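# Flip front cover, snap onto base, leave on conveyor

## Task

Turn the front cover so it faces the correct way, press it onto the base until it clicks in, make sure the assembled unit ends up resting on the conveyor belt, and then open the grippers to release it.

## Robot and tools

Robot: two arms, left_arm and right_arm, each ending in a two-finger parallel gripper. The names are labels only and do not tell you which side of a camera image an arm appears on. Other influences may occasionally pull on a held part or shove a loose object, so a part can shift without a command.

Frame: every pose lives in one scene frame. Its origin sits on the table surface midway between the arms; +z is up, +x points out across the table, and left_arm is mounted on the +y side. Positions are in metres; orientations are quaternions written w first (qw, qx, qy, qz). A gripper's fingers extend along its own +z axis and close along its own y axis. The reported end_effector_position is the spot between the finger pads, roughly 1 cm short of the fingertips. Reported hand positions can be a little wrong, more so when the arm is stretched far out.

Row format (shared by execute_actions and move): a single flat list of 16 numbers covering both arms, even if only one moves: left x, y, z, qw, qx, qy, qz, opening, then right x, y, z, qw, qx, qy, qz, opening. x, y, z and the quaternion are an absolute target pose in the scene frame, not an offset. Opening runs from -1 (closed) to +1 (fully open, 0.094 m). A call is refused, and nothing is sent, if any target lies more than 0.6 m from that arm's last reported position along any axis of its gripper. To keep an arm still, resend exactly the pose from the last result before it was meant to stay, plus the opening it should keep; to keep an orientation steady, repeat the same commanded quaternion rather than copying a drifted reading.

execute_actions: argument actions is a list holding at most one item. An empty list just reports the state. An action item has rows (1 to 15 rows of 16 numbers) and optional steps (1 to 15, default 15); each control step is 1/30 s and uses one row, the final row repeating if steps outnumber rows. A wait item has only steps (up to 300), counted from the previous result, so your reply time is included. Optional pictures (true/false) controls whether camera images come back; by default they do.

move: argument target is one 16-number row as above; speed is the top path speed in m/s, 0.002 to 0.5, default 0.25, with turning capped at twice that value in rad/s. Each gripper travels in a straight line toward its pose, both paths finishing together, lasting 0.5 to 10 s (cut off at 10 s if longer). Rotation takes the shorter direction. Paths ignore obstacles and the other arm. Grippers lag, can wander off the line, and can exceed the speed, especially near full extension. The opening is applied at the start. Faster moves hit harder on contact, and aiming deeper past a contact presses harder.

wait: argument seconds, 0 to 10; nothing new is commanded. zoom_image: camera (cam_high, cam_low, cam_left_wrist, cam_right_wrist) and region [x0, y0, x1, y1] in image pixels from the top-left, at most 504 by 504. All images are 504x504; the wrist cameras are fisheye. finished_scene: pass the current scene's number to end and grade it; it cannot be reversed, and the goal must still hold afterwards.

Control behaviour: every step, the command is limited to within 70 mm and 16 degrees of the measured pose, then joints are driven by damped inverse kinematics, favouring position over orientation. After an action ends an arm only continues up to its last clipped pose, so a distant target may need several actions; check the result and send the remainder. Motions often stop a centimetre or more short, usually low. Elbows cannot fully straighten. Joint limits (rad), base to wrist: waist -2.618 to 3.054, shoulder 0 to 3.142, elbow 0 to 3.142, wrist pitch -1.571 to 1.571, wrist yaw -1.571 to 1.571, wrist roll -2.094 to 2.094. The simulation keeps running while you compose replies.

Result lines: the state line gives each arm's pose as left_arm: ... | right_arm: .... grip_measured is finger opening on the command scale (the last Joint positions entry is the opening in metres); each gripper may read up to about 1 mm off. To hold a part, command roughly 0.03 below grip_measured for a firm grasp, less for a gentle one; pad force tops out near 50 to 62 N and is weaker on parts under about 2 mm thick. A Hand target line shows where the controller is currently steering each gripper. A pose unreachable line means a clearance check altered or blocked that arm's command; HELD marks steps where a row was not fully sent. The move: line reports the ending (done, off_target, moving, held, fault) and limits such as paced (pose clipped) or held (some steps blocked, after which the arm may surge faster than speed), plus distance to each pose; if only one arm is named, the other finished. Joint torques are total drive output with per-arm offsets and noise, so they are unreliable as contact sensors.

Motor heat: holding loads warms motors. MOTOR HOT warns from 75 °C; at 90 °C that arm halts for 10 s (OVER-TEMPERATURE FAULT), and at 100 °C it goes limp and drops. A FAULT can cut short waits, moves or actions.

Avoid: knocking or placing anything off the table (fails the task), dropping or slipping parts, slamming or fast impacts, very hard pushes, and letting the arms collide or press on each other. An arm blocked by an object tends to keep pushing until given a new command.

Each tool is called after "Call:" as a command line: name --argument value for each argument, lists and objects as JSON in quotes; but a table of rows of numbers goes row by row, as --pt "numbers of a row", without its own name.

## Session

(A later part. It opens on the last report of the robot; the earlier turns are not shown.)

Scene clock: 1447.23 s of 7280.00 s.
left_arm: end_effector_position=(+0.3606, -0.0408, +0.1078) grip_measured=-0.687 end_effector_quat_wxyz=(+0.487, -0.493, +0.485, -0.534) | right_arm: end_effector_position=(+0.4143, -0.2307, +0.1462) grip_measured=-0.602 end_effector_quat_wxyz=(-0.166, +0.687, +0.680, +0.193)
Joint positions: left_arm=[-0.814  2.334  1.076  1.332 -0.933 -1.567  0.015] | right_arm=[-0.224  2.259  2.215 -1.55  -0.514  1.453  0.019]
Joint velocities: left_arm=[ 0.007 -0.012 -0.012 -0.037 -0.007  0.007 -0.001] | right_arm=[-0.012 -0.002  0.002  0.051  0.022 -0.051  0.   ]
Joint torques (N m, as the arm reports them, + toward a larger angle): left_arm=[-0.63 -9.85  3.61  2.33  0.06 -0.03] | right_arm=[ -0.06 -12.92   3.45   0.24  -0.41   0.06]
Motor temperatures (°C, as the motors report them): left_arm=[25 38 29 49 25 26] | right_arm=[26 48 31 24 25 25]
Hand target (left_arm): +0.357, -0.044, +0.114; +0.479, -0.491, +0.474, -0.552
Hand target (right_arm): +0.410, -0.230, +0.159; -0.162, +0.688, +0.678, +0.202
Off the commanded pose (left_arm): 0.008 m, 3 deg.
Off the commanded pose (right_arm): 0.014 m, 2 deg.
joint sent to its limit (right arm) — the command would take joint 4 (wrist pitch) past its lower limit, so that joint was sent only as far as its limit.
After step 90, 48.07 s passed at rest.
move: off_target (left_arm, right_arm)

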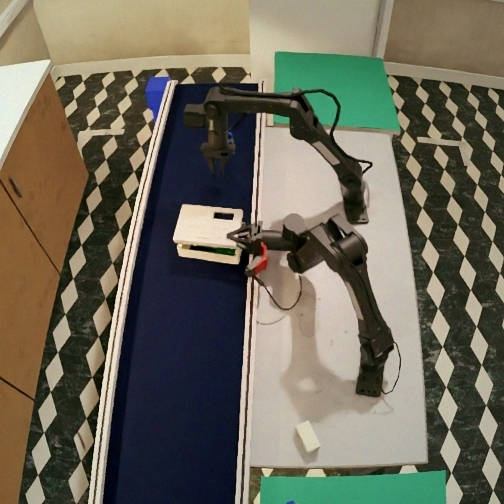

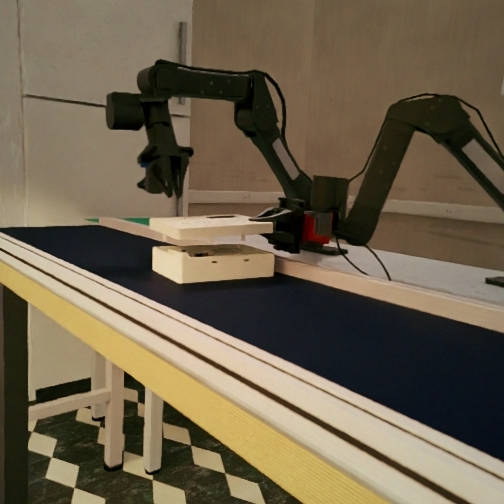

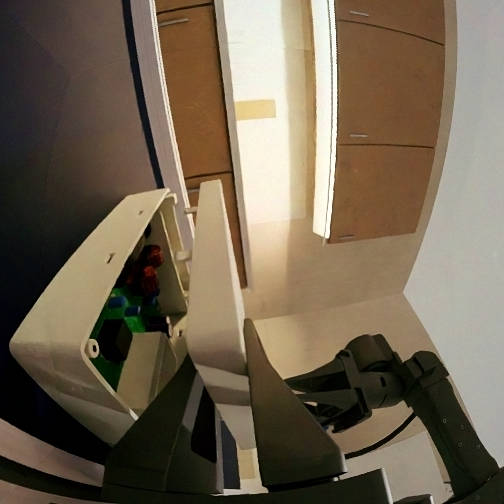

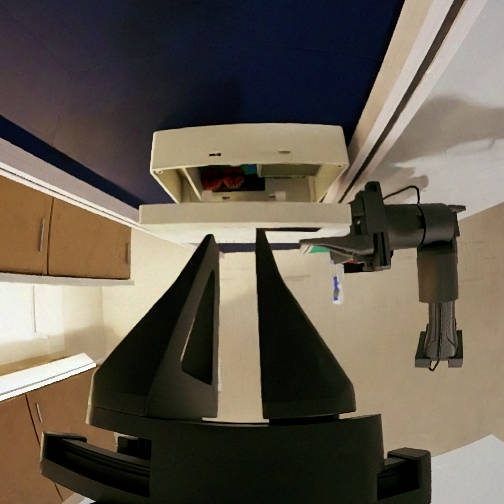

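Call:
move --target '[0.354,-0.043,0.107, 0.4585,-0.5074,0.5013,-0.5302, -0.72, 0.41,-0.23,0.16, -0.183,0.683,0.683,0.183, -0.6]' --speed 0.02

Call:
zoom_image --camera "cam_low" --region '[130, 180, 350, 300]'

Call:
zoom_image --camera "cam_right_wrist" --region '[120, 110, 420, 300]'

Call:
zoom_image --camera "cam_high" --region '[150, 180, 290, 280]'

Scene clock: 1495.93 s of 7280.00 s.
left_arm: end_effector_position=(+0.3575, -0.0389, +0.0913) grip_measured=-0.687 end_effector_quat_wxyz=(-0.465, +0.509, -0.508, +0.516) | right_arm: end_effector_position=(+0.4143, -0.2307, +0.1462) grip_measured=-0.602 end_effector_quat_wxyz=(-0.166, +0.687, +0.680, +0.193)
Joint positions: left_arm=[-0.814  2.3    1.047  1.197 -0.919 -1.668  0.015] | right_arm=[-0.224  2.259  2.215 -1.55  -0.514  1.453  0.019]
Joint velocities: left_arm=[ 0.002 -0.037 -0.007 -0.037 -0.037  0.022 -0.   ] | right_arm=[-0.017 -0.012 -0.007  0.022  0.037  0.037 -0.   ]
Joint torques (N m, as the arm reports them, + toward a larger angle): left_arm=[ -0.68 -12.71   3.59   1.85  -0.02  -0.07] | right_arm=[ -0.19 -13.07   3.59   0.23  -0.4    0.04]
Motor temperatures (°C, as the motors report them): left_arm=[25 39 28 48 25 25] | right_arm=[26 48 31 24 25 25]
Hand target (left_arm): +0.354, -0.043, +0.107; -0.459, +0.507, -0.501, +0.530
Hand target (right_arm): +0.410, -0.230, +0.159; -0.162, +0.688, +0.678, +0.202
Off the commanded pose (left_arm): 0.017 m, 2 deg.
Off the commanded pose (right_arm): 0.014 m, 2 deg.
joint sent to its limit (right arm) — the command would take joint 4 (wrist pitch) past its lower limit, so that joint was sent only as far as its limit.
After step 90, 43.57 s passed at rest.
move: off_target (left_arm, right_arm)

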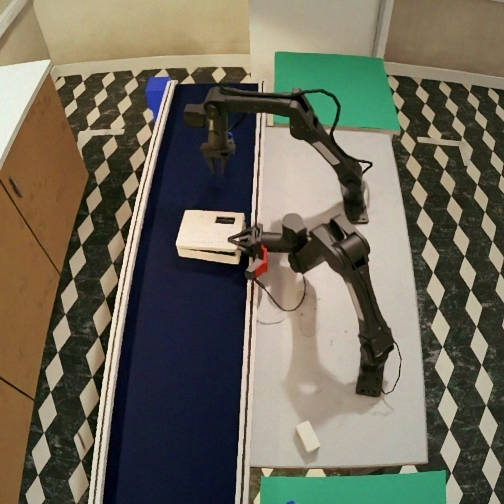

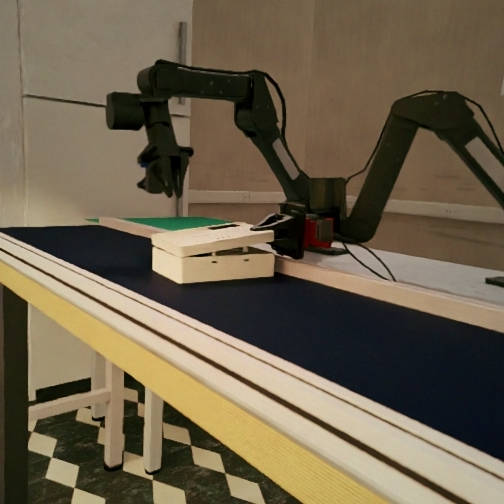

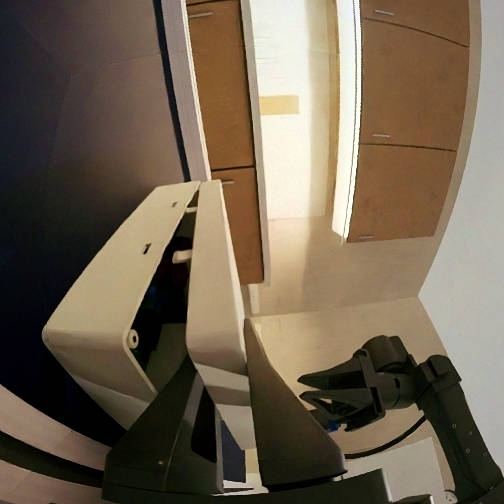

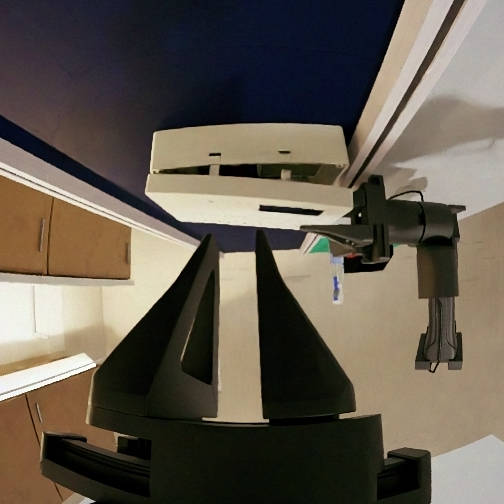

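Region (130, 180, 350, 300) of cam_low's 504x504 image, scaled by 2.291, with more detail than that image has; it fills the top 275 rows of this view, and the rest is white.

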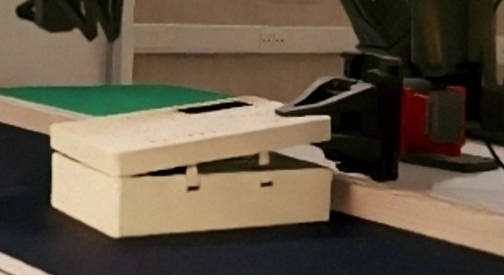

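Region (120, 110, 420, 300) of cam_right_wrist's 504x504 image, scaled by 1.680, with more detail than that image has; it fills the top 319 rows of this view, and the rest is white.

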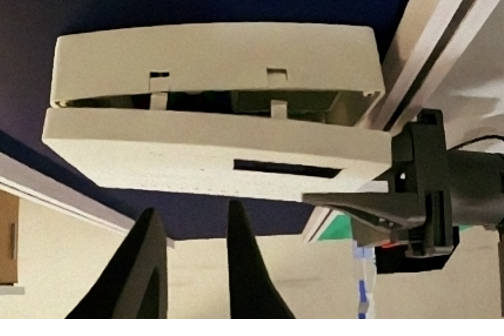

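Region (150, 180, 290, 280) of cam_high's 504x504 image, scaled by 3.600, with more detail than that image has; it fills the top 360 rows of this view, and the rest is white.

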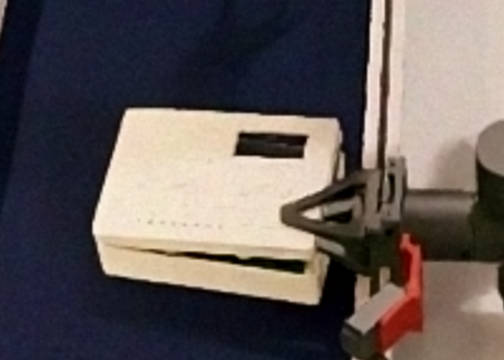

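Call:
zoom_image --camera "cam_low" --region '[145, 220, 285, 290]'

Call:
zoom_image --camera "cam_right_wrist" --region '[140, 120, 360, 220]'

Call:
zoom_image --camera "cam_left_wrist" --region '[40, 170, 260, 400]'

Region (145, 220, 285, 290) of cam_low's 504x504 image, scaled by 3.600, with more detail than that image has.

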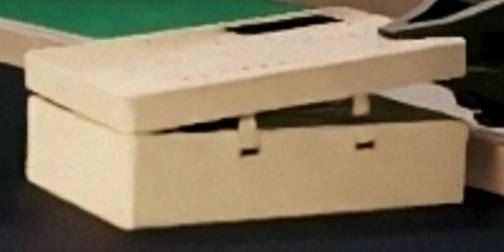

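Region (140, 120, 360, 220) of cam_right_wrist's 504x504 image, scaled by 2.291, with more detail than that image has; it fills the top 229 rows of this view, and the rest is white.

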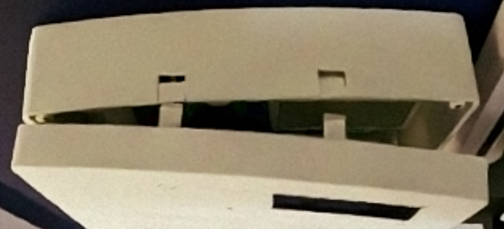

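Region (40, 170, 260, 400) of cam_left_wrist's 504x504 image, scaled by 2.191, with more detail than that image has; it fills the left 482 columns of this view, and the rest is white.

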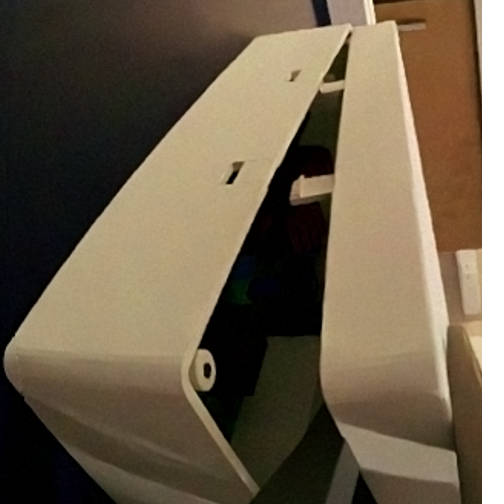

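Call:
move --target '[0.354,-0.043,0.107, 0.4585,-0.5074,0.5013,-0.5302, -0.72, 0.48,-0.073,0.128, 0.0983,0.5578,0.8116,0.1431, -1.0]' --speed 0.15

Scene clock: 1544.60 s of 7280.00 s.
left_arm: end_effector_position=(+0.3575, -0.0389, +0.0913) grip_measured=-0.687 end_effector_quat_wxyz=(-0.465, +0.509, -0.508, +0.516) | right_arm: end_effector_position=(+0.4745, -0.0732, +0.1206) grip_measured=-0.992 end_effector_quat_wxyz=(+0.084, +0.559, +0.813, +0.138)
Joint positions: left_arm=[-0.814  2.3    1.047  1.197 -0.919 -1.668  0.015] | right_arm=[ 0.261  2.361  2.326 -1.212 -0.019  1.569  0.   ]
Joint velocities: left_arm=[-0.012 -0.002  0.002 -0.066  0.037  0.007  0.001] | right_arm=[ 0.002 -0.002 -0.002 -0.081 -0.037 -0.095 -0.001]
Joint torques (N m, as the arm reports them, + toward a larger angle): left_arm=[ -0.69 -12.72   3.58   1.84  -0.03  -0.06] | right_arm=[  0.21 -11.16   6.91   0.92   0.14   0.  ]
Motor temperatures (°C, as the motors report them): left_arm=[25 42 28 45 25 25] | right_arm=[26 49 31 24 25 25]
Hand target (left_arm): +0.354, -0.043, +0.107; -0.458, +0.507, -0.501, +0.530
Hand target (right_arm): +0.479, -0.073, +0.128; +0.097, +0.557, +0.812, +0.143
Off the commanded pose (left_arm): 0.017 m, 2 deg.
Off the commanded pose (right_arm): 0.009 m, 2 deg.
After step 90, 42.93 s passed at rest.
move: off_target (left_arm)

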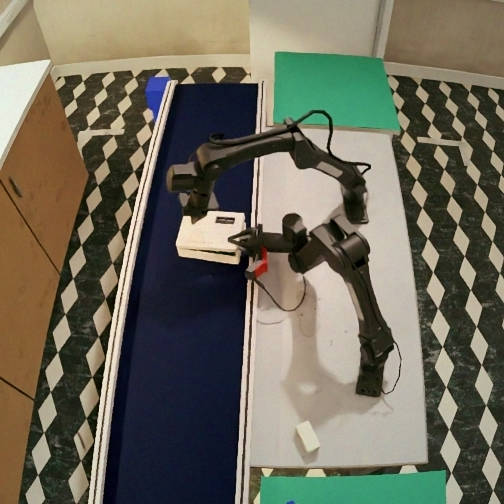

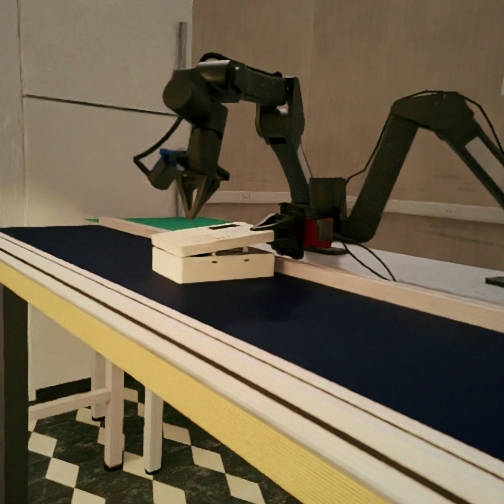

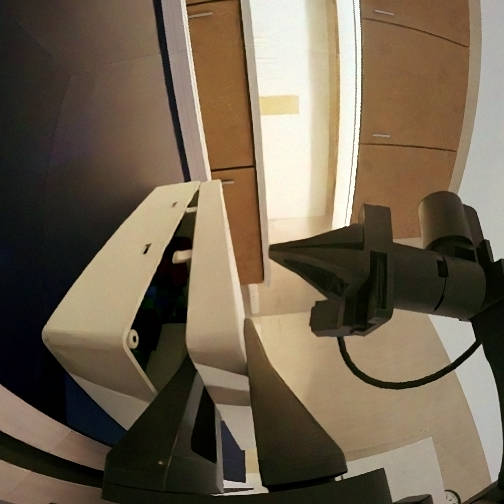

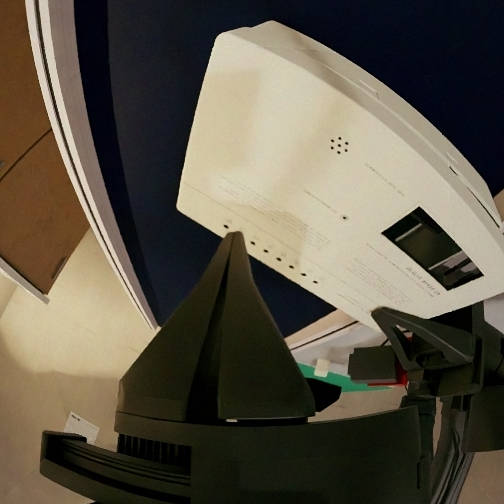

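Call:
move --target '[0.354,-0.043,0.107, 0.4585,-0.5074,0.5013,-0.5302, -0.55, 0.482,-0.073,0.090, 0.0983,0.5578,0.8116,0.1431, -1.0]' --speed 0.02

Scene clock: 1554.23 s of 7280.00 s.
left_arm: end_effector_position=(+0.3575, -0.0390, +0.0913) grip_measured=-0.552 end_effector_quat_wxyz=(-0.464, +0.510, -0.507, +0.517) | right_arm: end_effector_position=(+0.4850, -0.0697, +0.0888) grip_measured=-0.992 end_effector_quat_wxyz=(+0.094, +0.557, +0.811, +0.150)
Joint positions: left_arm=[-0.814  2.3    1.047  1.197 -0.919 -1.673  0.021] | right_arm=[ 0.261  2.356  2.182 -1.041 -0.017  1.569  0.   ]
Joint velocities: left_arm=[-0.002 -0.012 -0.002 -0.037  0.051  0.022  0.   ] | right_arm=[ 0.002  0.007 -0.012 -0.066  0.022  0.022 -0.   ]
Joint torques (N m, as the arm reports them, + toward a larger angle): left_arm=[ -0.73 -12.61   3.54   1.86  -0.05   0.02] | right_arm=[  0.07 -12.76   3.75   0.95   0.16   0.  ]
Motor temperatures (°C, as the motors report them): left_arm=[25 42 28 45 25 25] | right_arm=[26 48 32 25 25 25]
Hand target (left_arm): +0.354, -0.043, +0.107; -0.458, +0.507, -0.501, +0.530
Hand target (right_arm): +0.482, -0.073, +0.090; +0.098, +0.558, +0.812, +0.143
Off the commanded pose (left_arm): 0.017 m, 2 deg.
Off the commanded pose (right_arm): 0.005 m, 1 deg.
After step 90, 4.80 s passed at rest.
move: off_target (left_arm)

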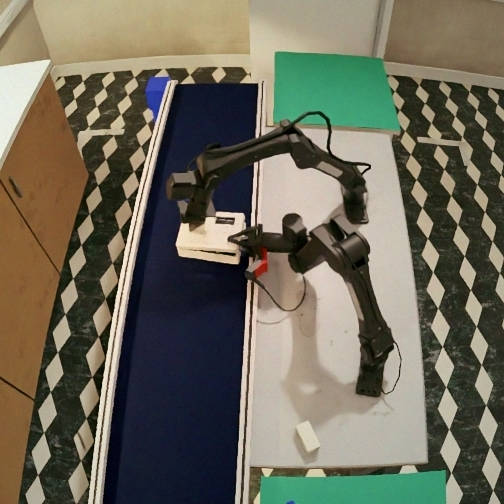

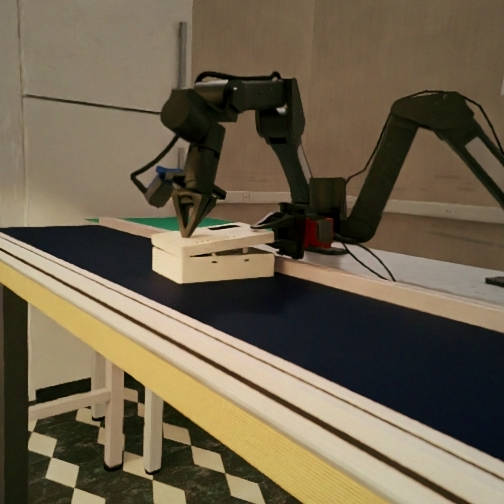

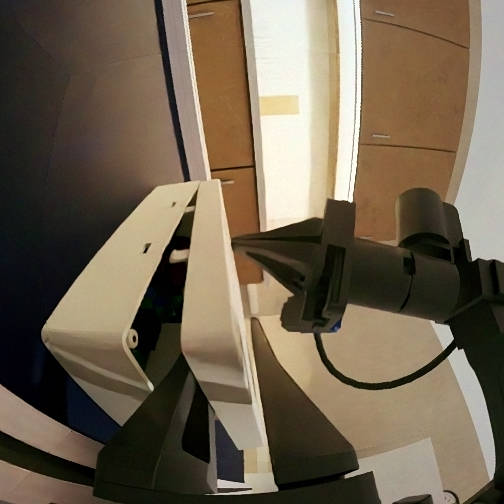

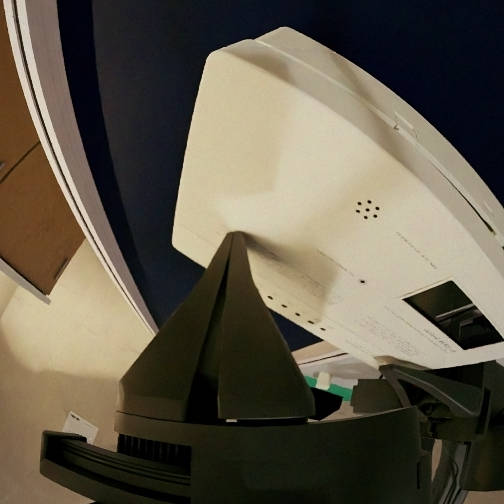

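Call:
move --target '[0.354,-0.043,0.107, 0.4585,-0.5074,0.5013,-0.5302, -0.47, 0.482,-0.073,0.080, 0.0983,0.5578,0.8116,0.1431, -1.0]' --speed 0.015

Call:
zoom_image --camera "cam_low" --region '[130, 180, 350, 300]'

Scene clock: 1563.23 s of 7280.00 s.
left_arm: end_effector_position=(+0.3575, -0.0390, +0.0913) grip_measured=-0.472 end_effector_quat_wxyz=(-0.464, +0.510, -0.507, +0.518) | right_arm: end_effector_position=(+0.4891, -0.0681, +0.0876) grip_measured=-0.992 end_effector_quat_wxyz=(+0.101, +0.556, +0.809, +0.161)
Joint positions: left_arm=[-0.814  2.3    1.047  1.197 -0.919 -1.673  0.025] | right_arm=[ 0.261  2.345  2.148 -0.992 -0.017  1.569  0.   ]
Joint velocities: left_arm=[-0.002  0.002 -0.007  0.066  0.037 -0.051 -0.001] | right_arm=[-0.002 -0.007  0.002  0.022  0.037  0.022  0.001]
Joint torques (N m, as the arm reports them, + toward a larger angle): left_arm=[ -0.72 -12.68   3.59   1.85  -0.05   0.02] | right_arm=[  0.09 -11.98   3.14   0.89   0.15  -0.03]
Motor temperatures (°C, as the motors report them): left_arm=[25 42 28 45 25 25] | right_arm=[26 48 31 25 25 25]
Hand target (left_arm): +0.354, -0.043, +0.107; -0.458, +0.507, -0.501, +0.530
Hand target (right_arm): +0.482, -0.073, +0.080; +0.098, +0.558, +0.812, +0.143
Off the commanded pose (left_arm): 0.017 m, 2 deg.
Off the commanded pose (right_arm): 0.011 m, 2 deg.
After step 90, 4.67 s passed at rest.
move: off_target (left_arm, right_arm)

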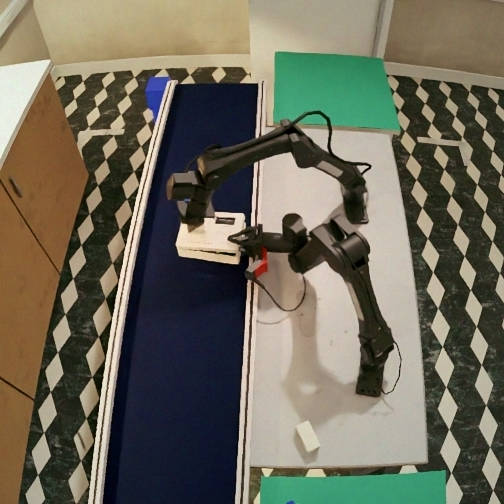

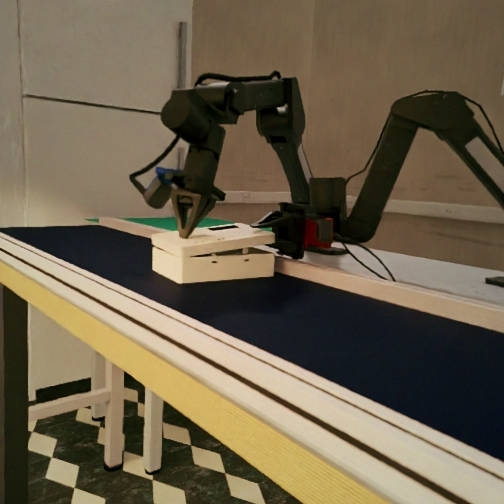

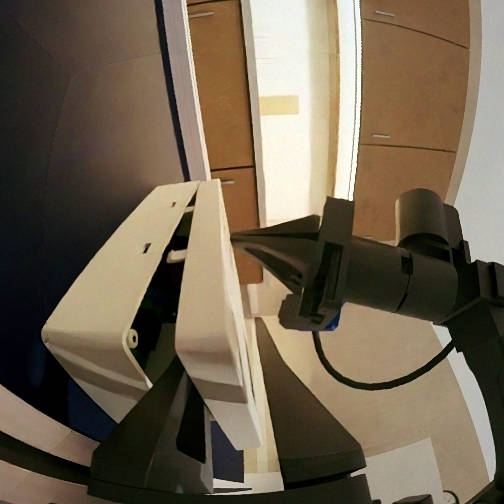

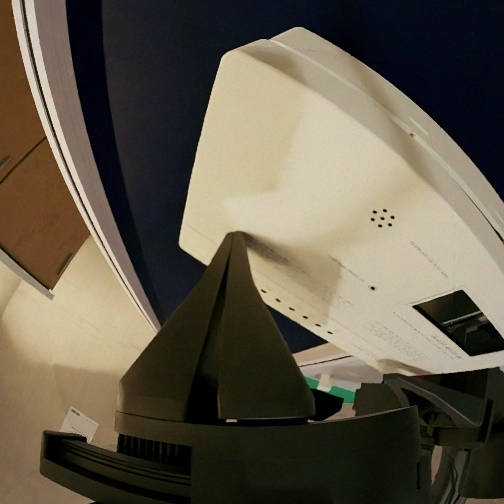

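Region (130, 180, 350, 300) of cam_low's 504x504 image, scaled by 2.291, with more detail than that image has; it fills the top 275 rows of this view, and the rest is white.

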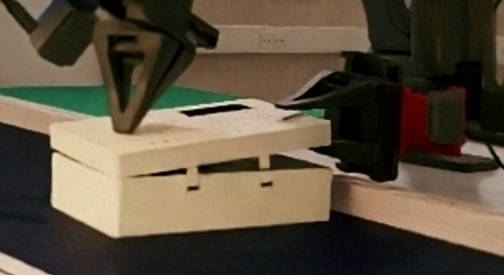

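Call:
move --target '[0.305,-0.040,0.107, 0.4585,-0.5074,0.5013,-0.5302, -0.47, 0.482,-0.073,0.080, 0.0983,0.5578,0.8116,0.1431, -1.0]' --speed 0.025

Call:
zoom_image --camera "cam_low" --region '[130, 180, 350, 300]'

Scene clock: 1574.17 s of 7280.00 s.
left_arm: end_effector_position=(+0.3084, -0.0402, +0.0942) grip_measured=-0.472 end_effector_quat_wxyz=(-0.460, +0.505, -0.513, +0.520) | right_arm: end_effector_position=(+0.4903, -0.0672, +0.0882) grip_measured=-0.992 end_effector_quat_wxyz=(+0.102, +0.555, +0.809, +0.164)
Joint positions: left_arm=[-0.92   2.232  0.919  1.246 -1.009 -1.681  0.025] | right_arm=[ 0.261  2.345  2.148 -0.986 -0.019  1.569  0.   ]
Joint velocities: left_arm=[-0.002  0.007  0.002 -0.022  0.037 -0.022 -0.   ] | right_arm=[ 0.012 -0.017  0.002 -0.007  0.022 -0.007  0.001]
Joint torques (N m, as the arm reports them, + toward a larger angle): left_arm=[ -0.59 -11.33   2.81   1.94  -0.19   0.04] | right_arm=[  0.06 -11.95   3.15   0.86   0.16  -0.04]
Motor temperatures (°C, as the motors report them): left_arm=[25 42 28 44 25 25] | right_arm=[26 48 31 25 25 25]
Hand target (left_arm): +0.305, -0.039, +0.106; -0.458, +0.508, -0.501, +0.530
Hand target (right_arm): +0.482, -0.073, +0.080; +0.098, +0.558, +0.812, +0.143
Off the commanded pose (left_arm): 0.013 m, 2 deg.
Off the commanded pose (right_arm): 0.013 m, 2 deg.
After step 90, 5.47 s passed at rest.
move: off_target (left_arm, right_arm)

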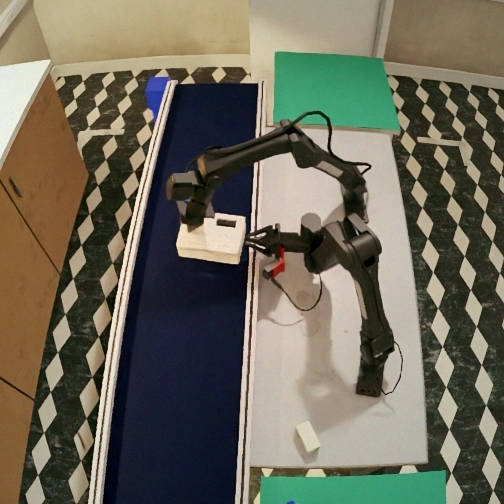

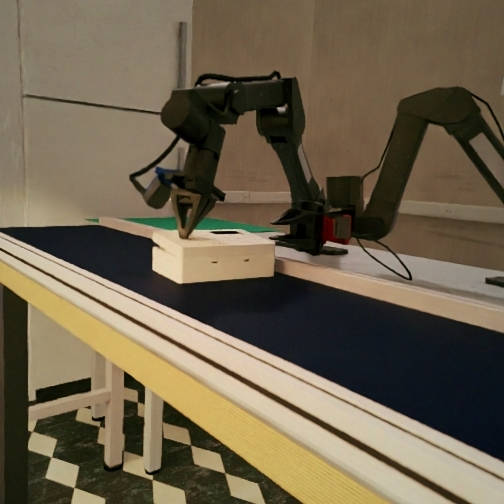

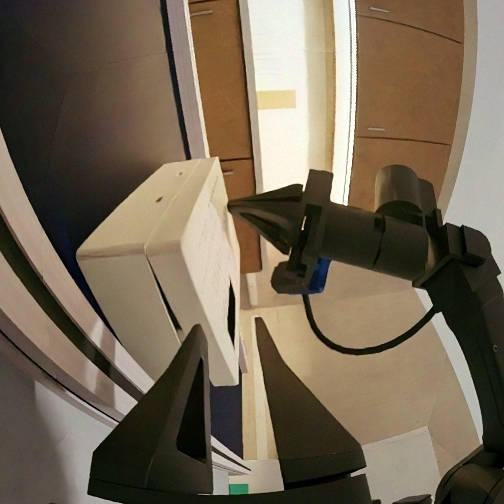

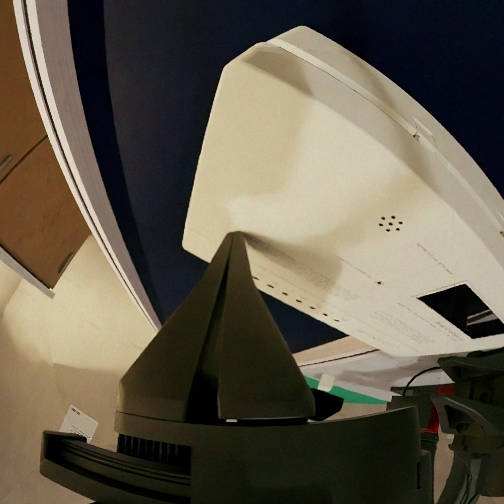

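Region (130, 180, 350, 300) of cam_low's 504x504 image, scaled by 2.291, with more detail than that image has; it fills the top 275 rows of this view, and the rest is white.

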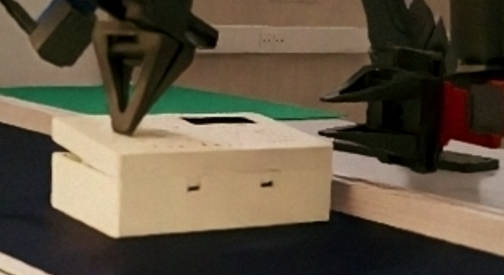

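Call:
zoom_image --camera "cam_right_wrist" --region '[210, 10, 504, 260]'

Call:
zoom_image --camera "cam_left_wrist" --region '[70, 150, 270, 400]'

Call:
zoom_image --camera "cam_low" --region '[145, 220, 285, 290]'

Region (210, 10, 504, 260) of cam_right_wrist's 504x504 image, scaled by 1.714, with more detail than that image has; it fills the top 429 rows of this view, and the rest is white.

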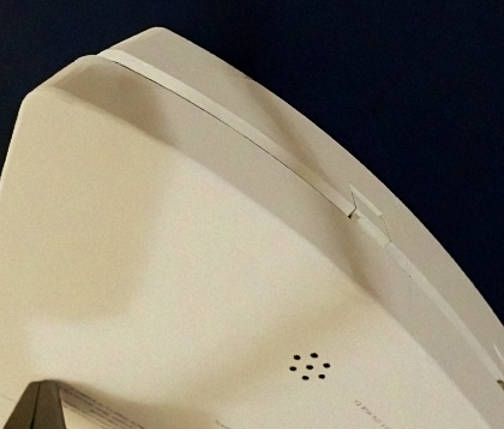

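Region (70, 150, 270, 400) of cam_left_wrist's 504x504 image, scaled by 2.016, with more detail than that image has; it fills the left 403 columns of this view, and the rest is white.

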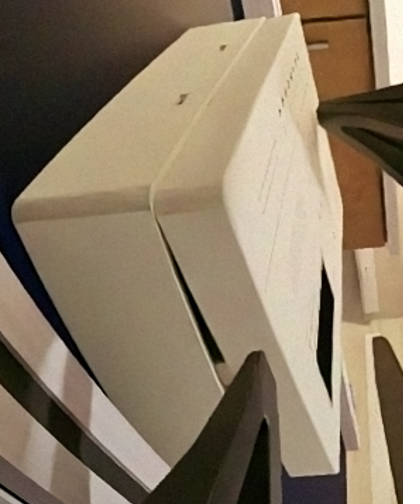

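Region (145, 220, 285, 290) of cam_low's 504x504 image, scaled by 3.600, with more detail than that image has.

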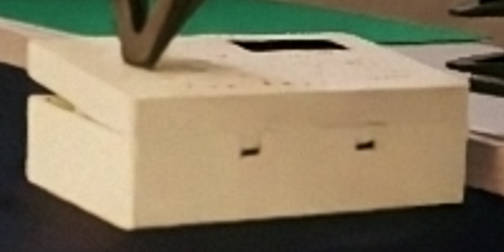

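Call:
move --target '[0.305,-0.040,0.107, 0.4585,-0.5074,0.5013,-0.5302, -0.47, 0.440,-0.116,0.118, 0.0983,0.5578,0.8116,0.1431, -1.0]' --speed 0.06

Scene clock: 1599.40 s of 7280.00 s.
left_arm: end_effector_position=(+0.3084, -0.0398, +0.0943) grip_measured=-0.472 end_effector_quat_wxyz=(-0.460, +0.506, -0.512, +0.520) | right_arm: end_effector_position=(+0.4425, -0.1102, +0.1061) grip_measured=-0.992 end_effector_quat_wxyz=(+0.092, +0.559, +0.812, +0.139)
Joint positions: left_arm=[-0.92   2.232  0.919  1.247 -1.01  -1.683  0.025] | right_arm=[ 0.212  2.117  1.864 -0.983 -0.023  1.522  0.   ]
Joint velocities: left_arm=[ 0.007 -0.007 -0.007 -0.037  0.022 -0.051  0.   ] | right_arm=[-0.017  0.012 -0.007 -0.037  0.022 -0.022 -0.001]
Joint torques (N m, as the arm reports them, + toward a larger angle): left_arm=[ -0.67 -11.26   3.06   1.95  -0.16   0.06] | right_arm=[ -0.84 -12.39   4.04   0.9   -0.01  -0.12]
Motor temperatures (°C, as the motors report them): left_arm=[25 42 27 44 25 25] | right_arm=[26 48 31 25 25 25]
Hand target (left_arm): +0.305, -0.040, +0.107; -0.458, +0.507, -0.502, +0.530
Hand target (right_arm): +0.440, -0.116, +0.117; +0.098, +0.558, +0.812, +0.143
Off the commanded pose (left_arm): 0.013 m, 2 deg.
Off the commanded pose (right_arm): 0.013 m, 1 deg.
After step 90, 20.63 s passed at rest.
move: off_target (left_arm, right_arm)

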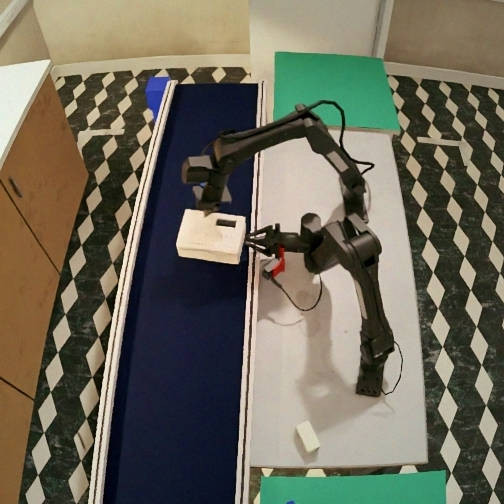

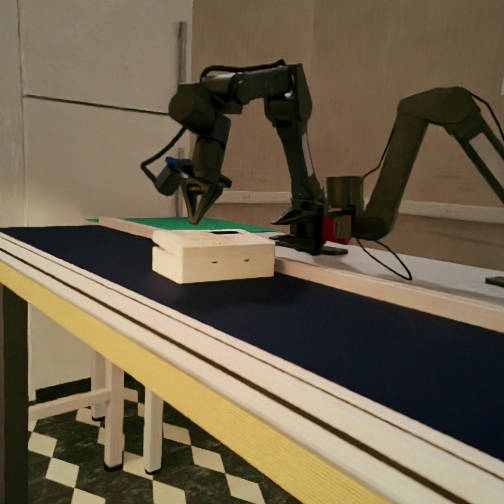

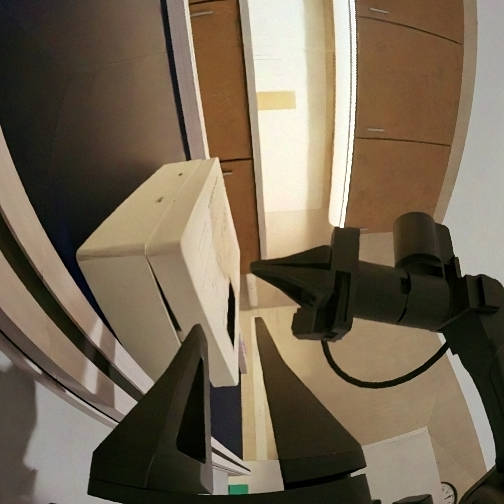

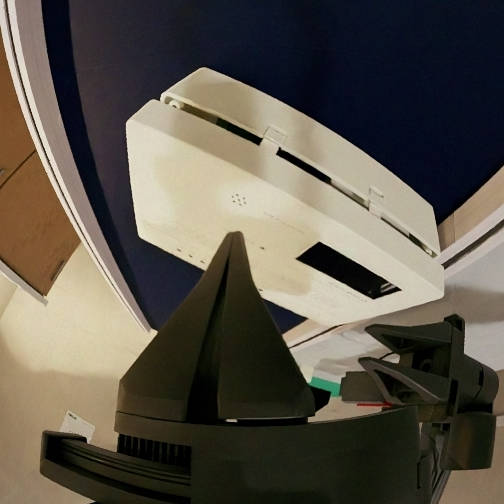

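Call:
zoom_image --camera "cam_right_wrist" --region '[150, 60, 450, 310]'

Region (150, 60, 450, 310) of cam_right_wrist's 504x504 image, scaled by 1.680, with more detail than that image has.

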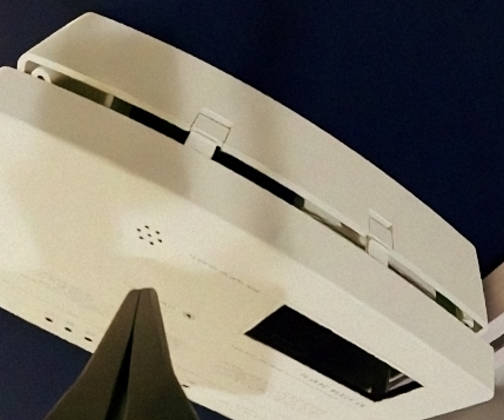

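Call:
move --target '[0.305,-0.040,0.107, 0.4585,-0.5074,0.5013,-0.5302, -0.47, 0.436,-0.114,0.072, 0.0983,0.5578,0.8116,0.1431, -1.0]' --speed 0.02

Scene clock: 1613.13 s of 7280.00 s.
left_arm: end_effector_position=(+0.3084, -0.0398, +0.0943) grip_measured=-0.472 end_effector_quat_wxyz=(-0.460, +0.506, -0.511, +0.521) | right_arm: end_effector_position=(+0.4459, -0.1086, +0.0899) grip_measured=-0.992 end_effector_quat_wxyz=(+0.112, +0.554, +0.808, +0.166)
Joint positions: left_arm=[-0.92   2.232  0.919  1.247 -1.011 -1.684  0.025] | right_arm=[ 0.212  2.073  1.708 -0.803 -0.025  1.521  0.   ]
Joint velocities: left_arm=[-0.007 -0.007  0.012 -0.037 -0.037 -0.022 -0.002] | right_arm=[-0.012 -0.002 -0.017  0.037 -0.022 -0.095  0.001]
Joint torques (N m, as the arm reports them, + toward a larger angle): left_arm=[ -0.63 -11.27   3.05   1.95  -0.17   0.07] | right_arm=[-0.16 -9.11  2.59  0.9   0.09 -0.06]
Motor temperatures (°C, as the motors report them): left_arm=[25 41 27 44 25 25] | right_arm=[26 48 31 25 25 25]
Hand target (left_arm): +0.305, -0.040, +0.107; -0.458, +0.507, -0.501, +0.530
Hand target (right_arm): +0.435, -0.114, +0.073; +0.098, +0.558, +0.812, +0.143
Off the commanded pose (left_arm): 0.013 m, 2 deg.
Off the commanded pose (right_arm): 0.021 m, 3 deg.
After step 90, 8.77 s passed at rest.
move: off_target (left_arm, right_arm)

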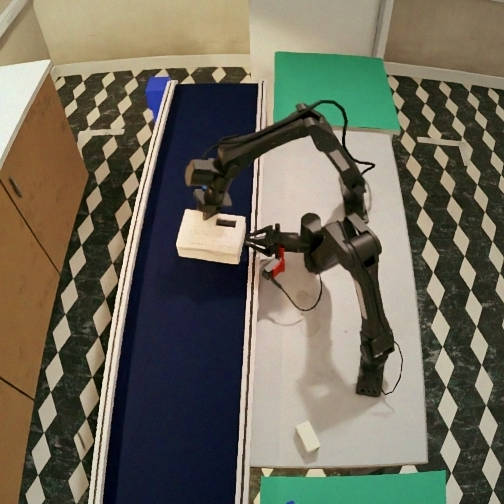

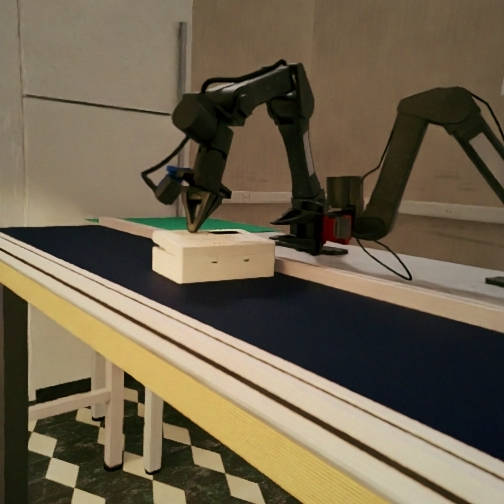

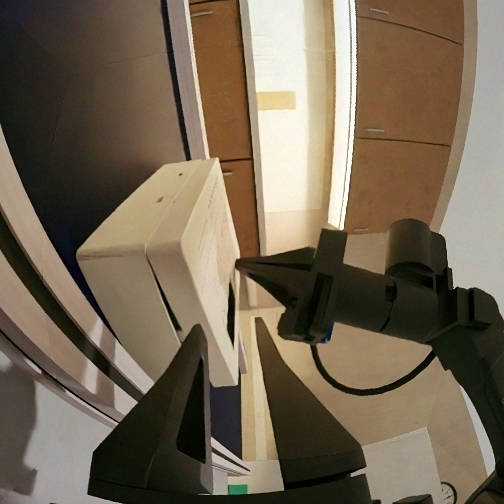

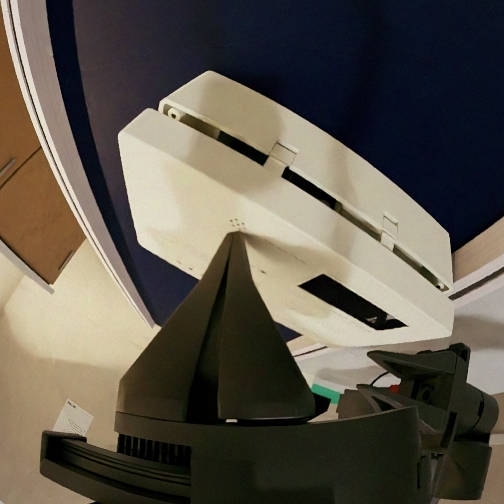

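Call:
move --target '[0.305,-0.040,0.107, 0.4585,-0.5074,0.5013,-0.5302, -0.47, 0.440,-0.106,0.050, 0.0983,0.5578,0.8116,0.1431, -1.0]' --speed 0.02

Scene clock: 1623.43 s of 7280.00 s.
left_arm: end_effector_position=(+0.3085, -0.0397, +0.0943) grip_measured=-0.472 end_effector_quat_wxyz=(-0.460, +0.507, -0.511, +0.521) | right_arm: end_effector_position=(+0.4566, -0.1041, +0.0895) grip_measured=-0.992 end_effector_quat_wxyz=(+0.127, +0.553, +0.802, +0.188)
Joint positions: left_arm=[-0.92   2.232  0.919  1.247 -1.011 -1.686  0.025] | right_arm=[ 0.214  2.073  1.683 -0.724 -0.026  1.528  0.   ]
Joint velocities: left_arm=[-0.002 -0.007 -0.002 -0.022  0.022  0.022  0.   ] | right_arm=[ 0.012 -0.012 -0.007 -0.051  0.007 -0.022 -0.   ]
Joint torques (N m, as the arm reports them, + toward a larger angle): left_arm=[ -0.61 -11.3    3.04   1.96  -0.16   0.09] | right_arm=[ 0.76 -6.54  2.53  0.92  0.11  0.05]
Motor temperatures (°C, as the motors report them): left_arm=[25 41 27 43 25 25] | right_arm=[26 46 31 25 25 25]
Hand target (left_arm): +0.305, -0.040, +0.107; -0.458, +0.508, -0.501, +0.530
Hand target (right_arm): +0.439, -0.107, +0.052; +0.099, +0.558, +0.812, +0.143
Off the commanded pose (left_arm): 0.013 m, 2 deg.
Off the commanded pose (right_arm): 0.043 m, 6 deg.
After step 90, 5.03 s passed at rest.
move: off_target (left_arm, right_arm)

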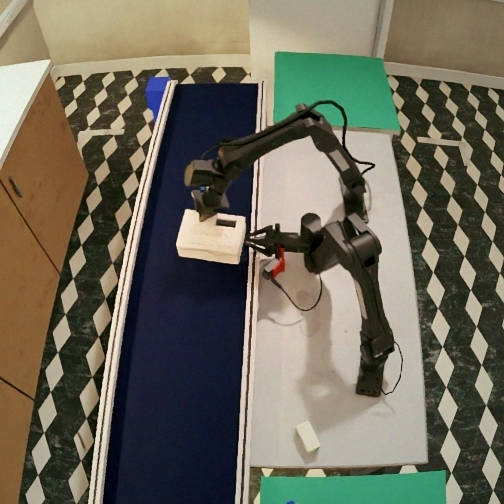

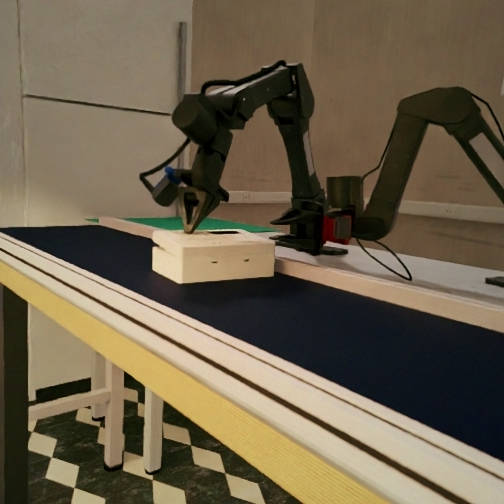

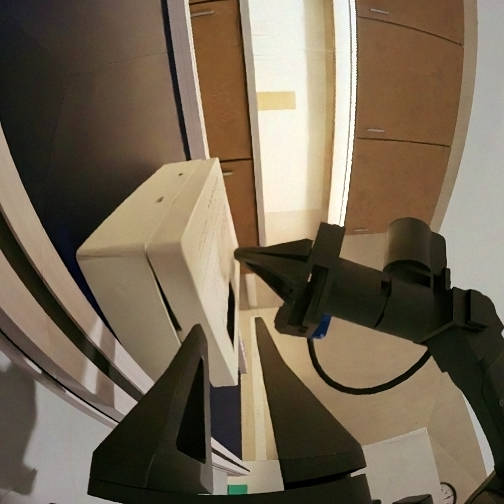

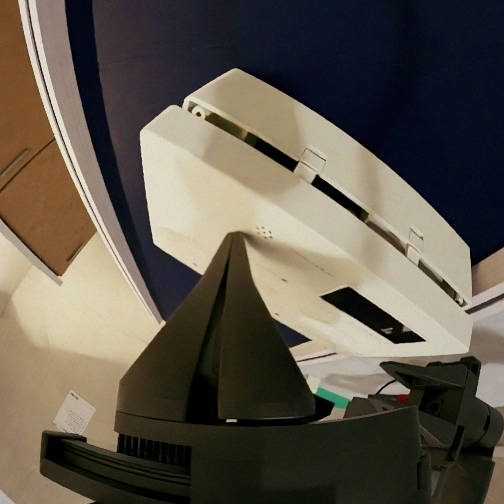

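Call:
zoom_image --camera "cam_left_wrist" --region '[70, 150, 270, 350]'

Call:
zoom_image --camera "cam_right_wrist" --region '[260, 120, 480, 310]'

Region (70, 150, 270, 350) of cam_left_wrist's 504x504 image, scaled by 2.520, with more detail than that image has.

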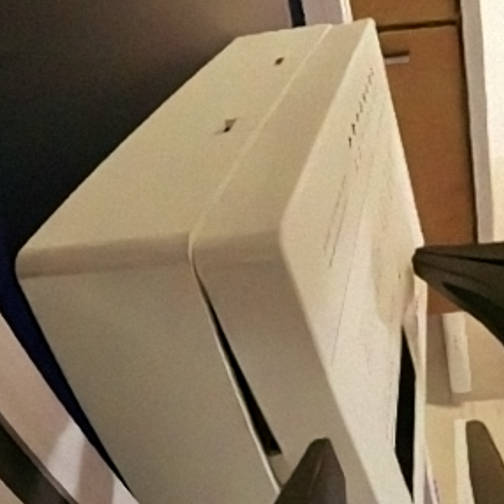

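Region (260, 120, 480, 310) of cam_right_wrist's 504x504 image, scaled by 2.291, with more detail than that image has; it fills the top 435 rows of this view, and the rest is white.

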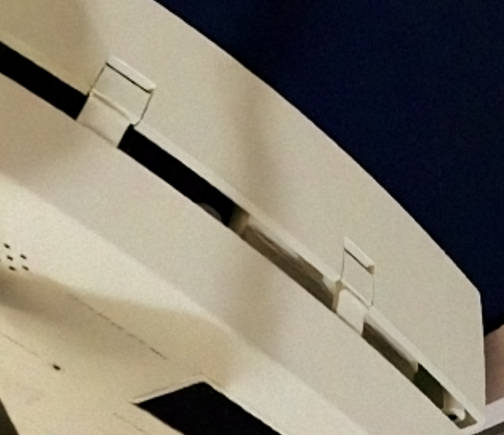

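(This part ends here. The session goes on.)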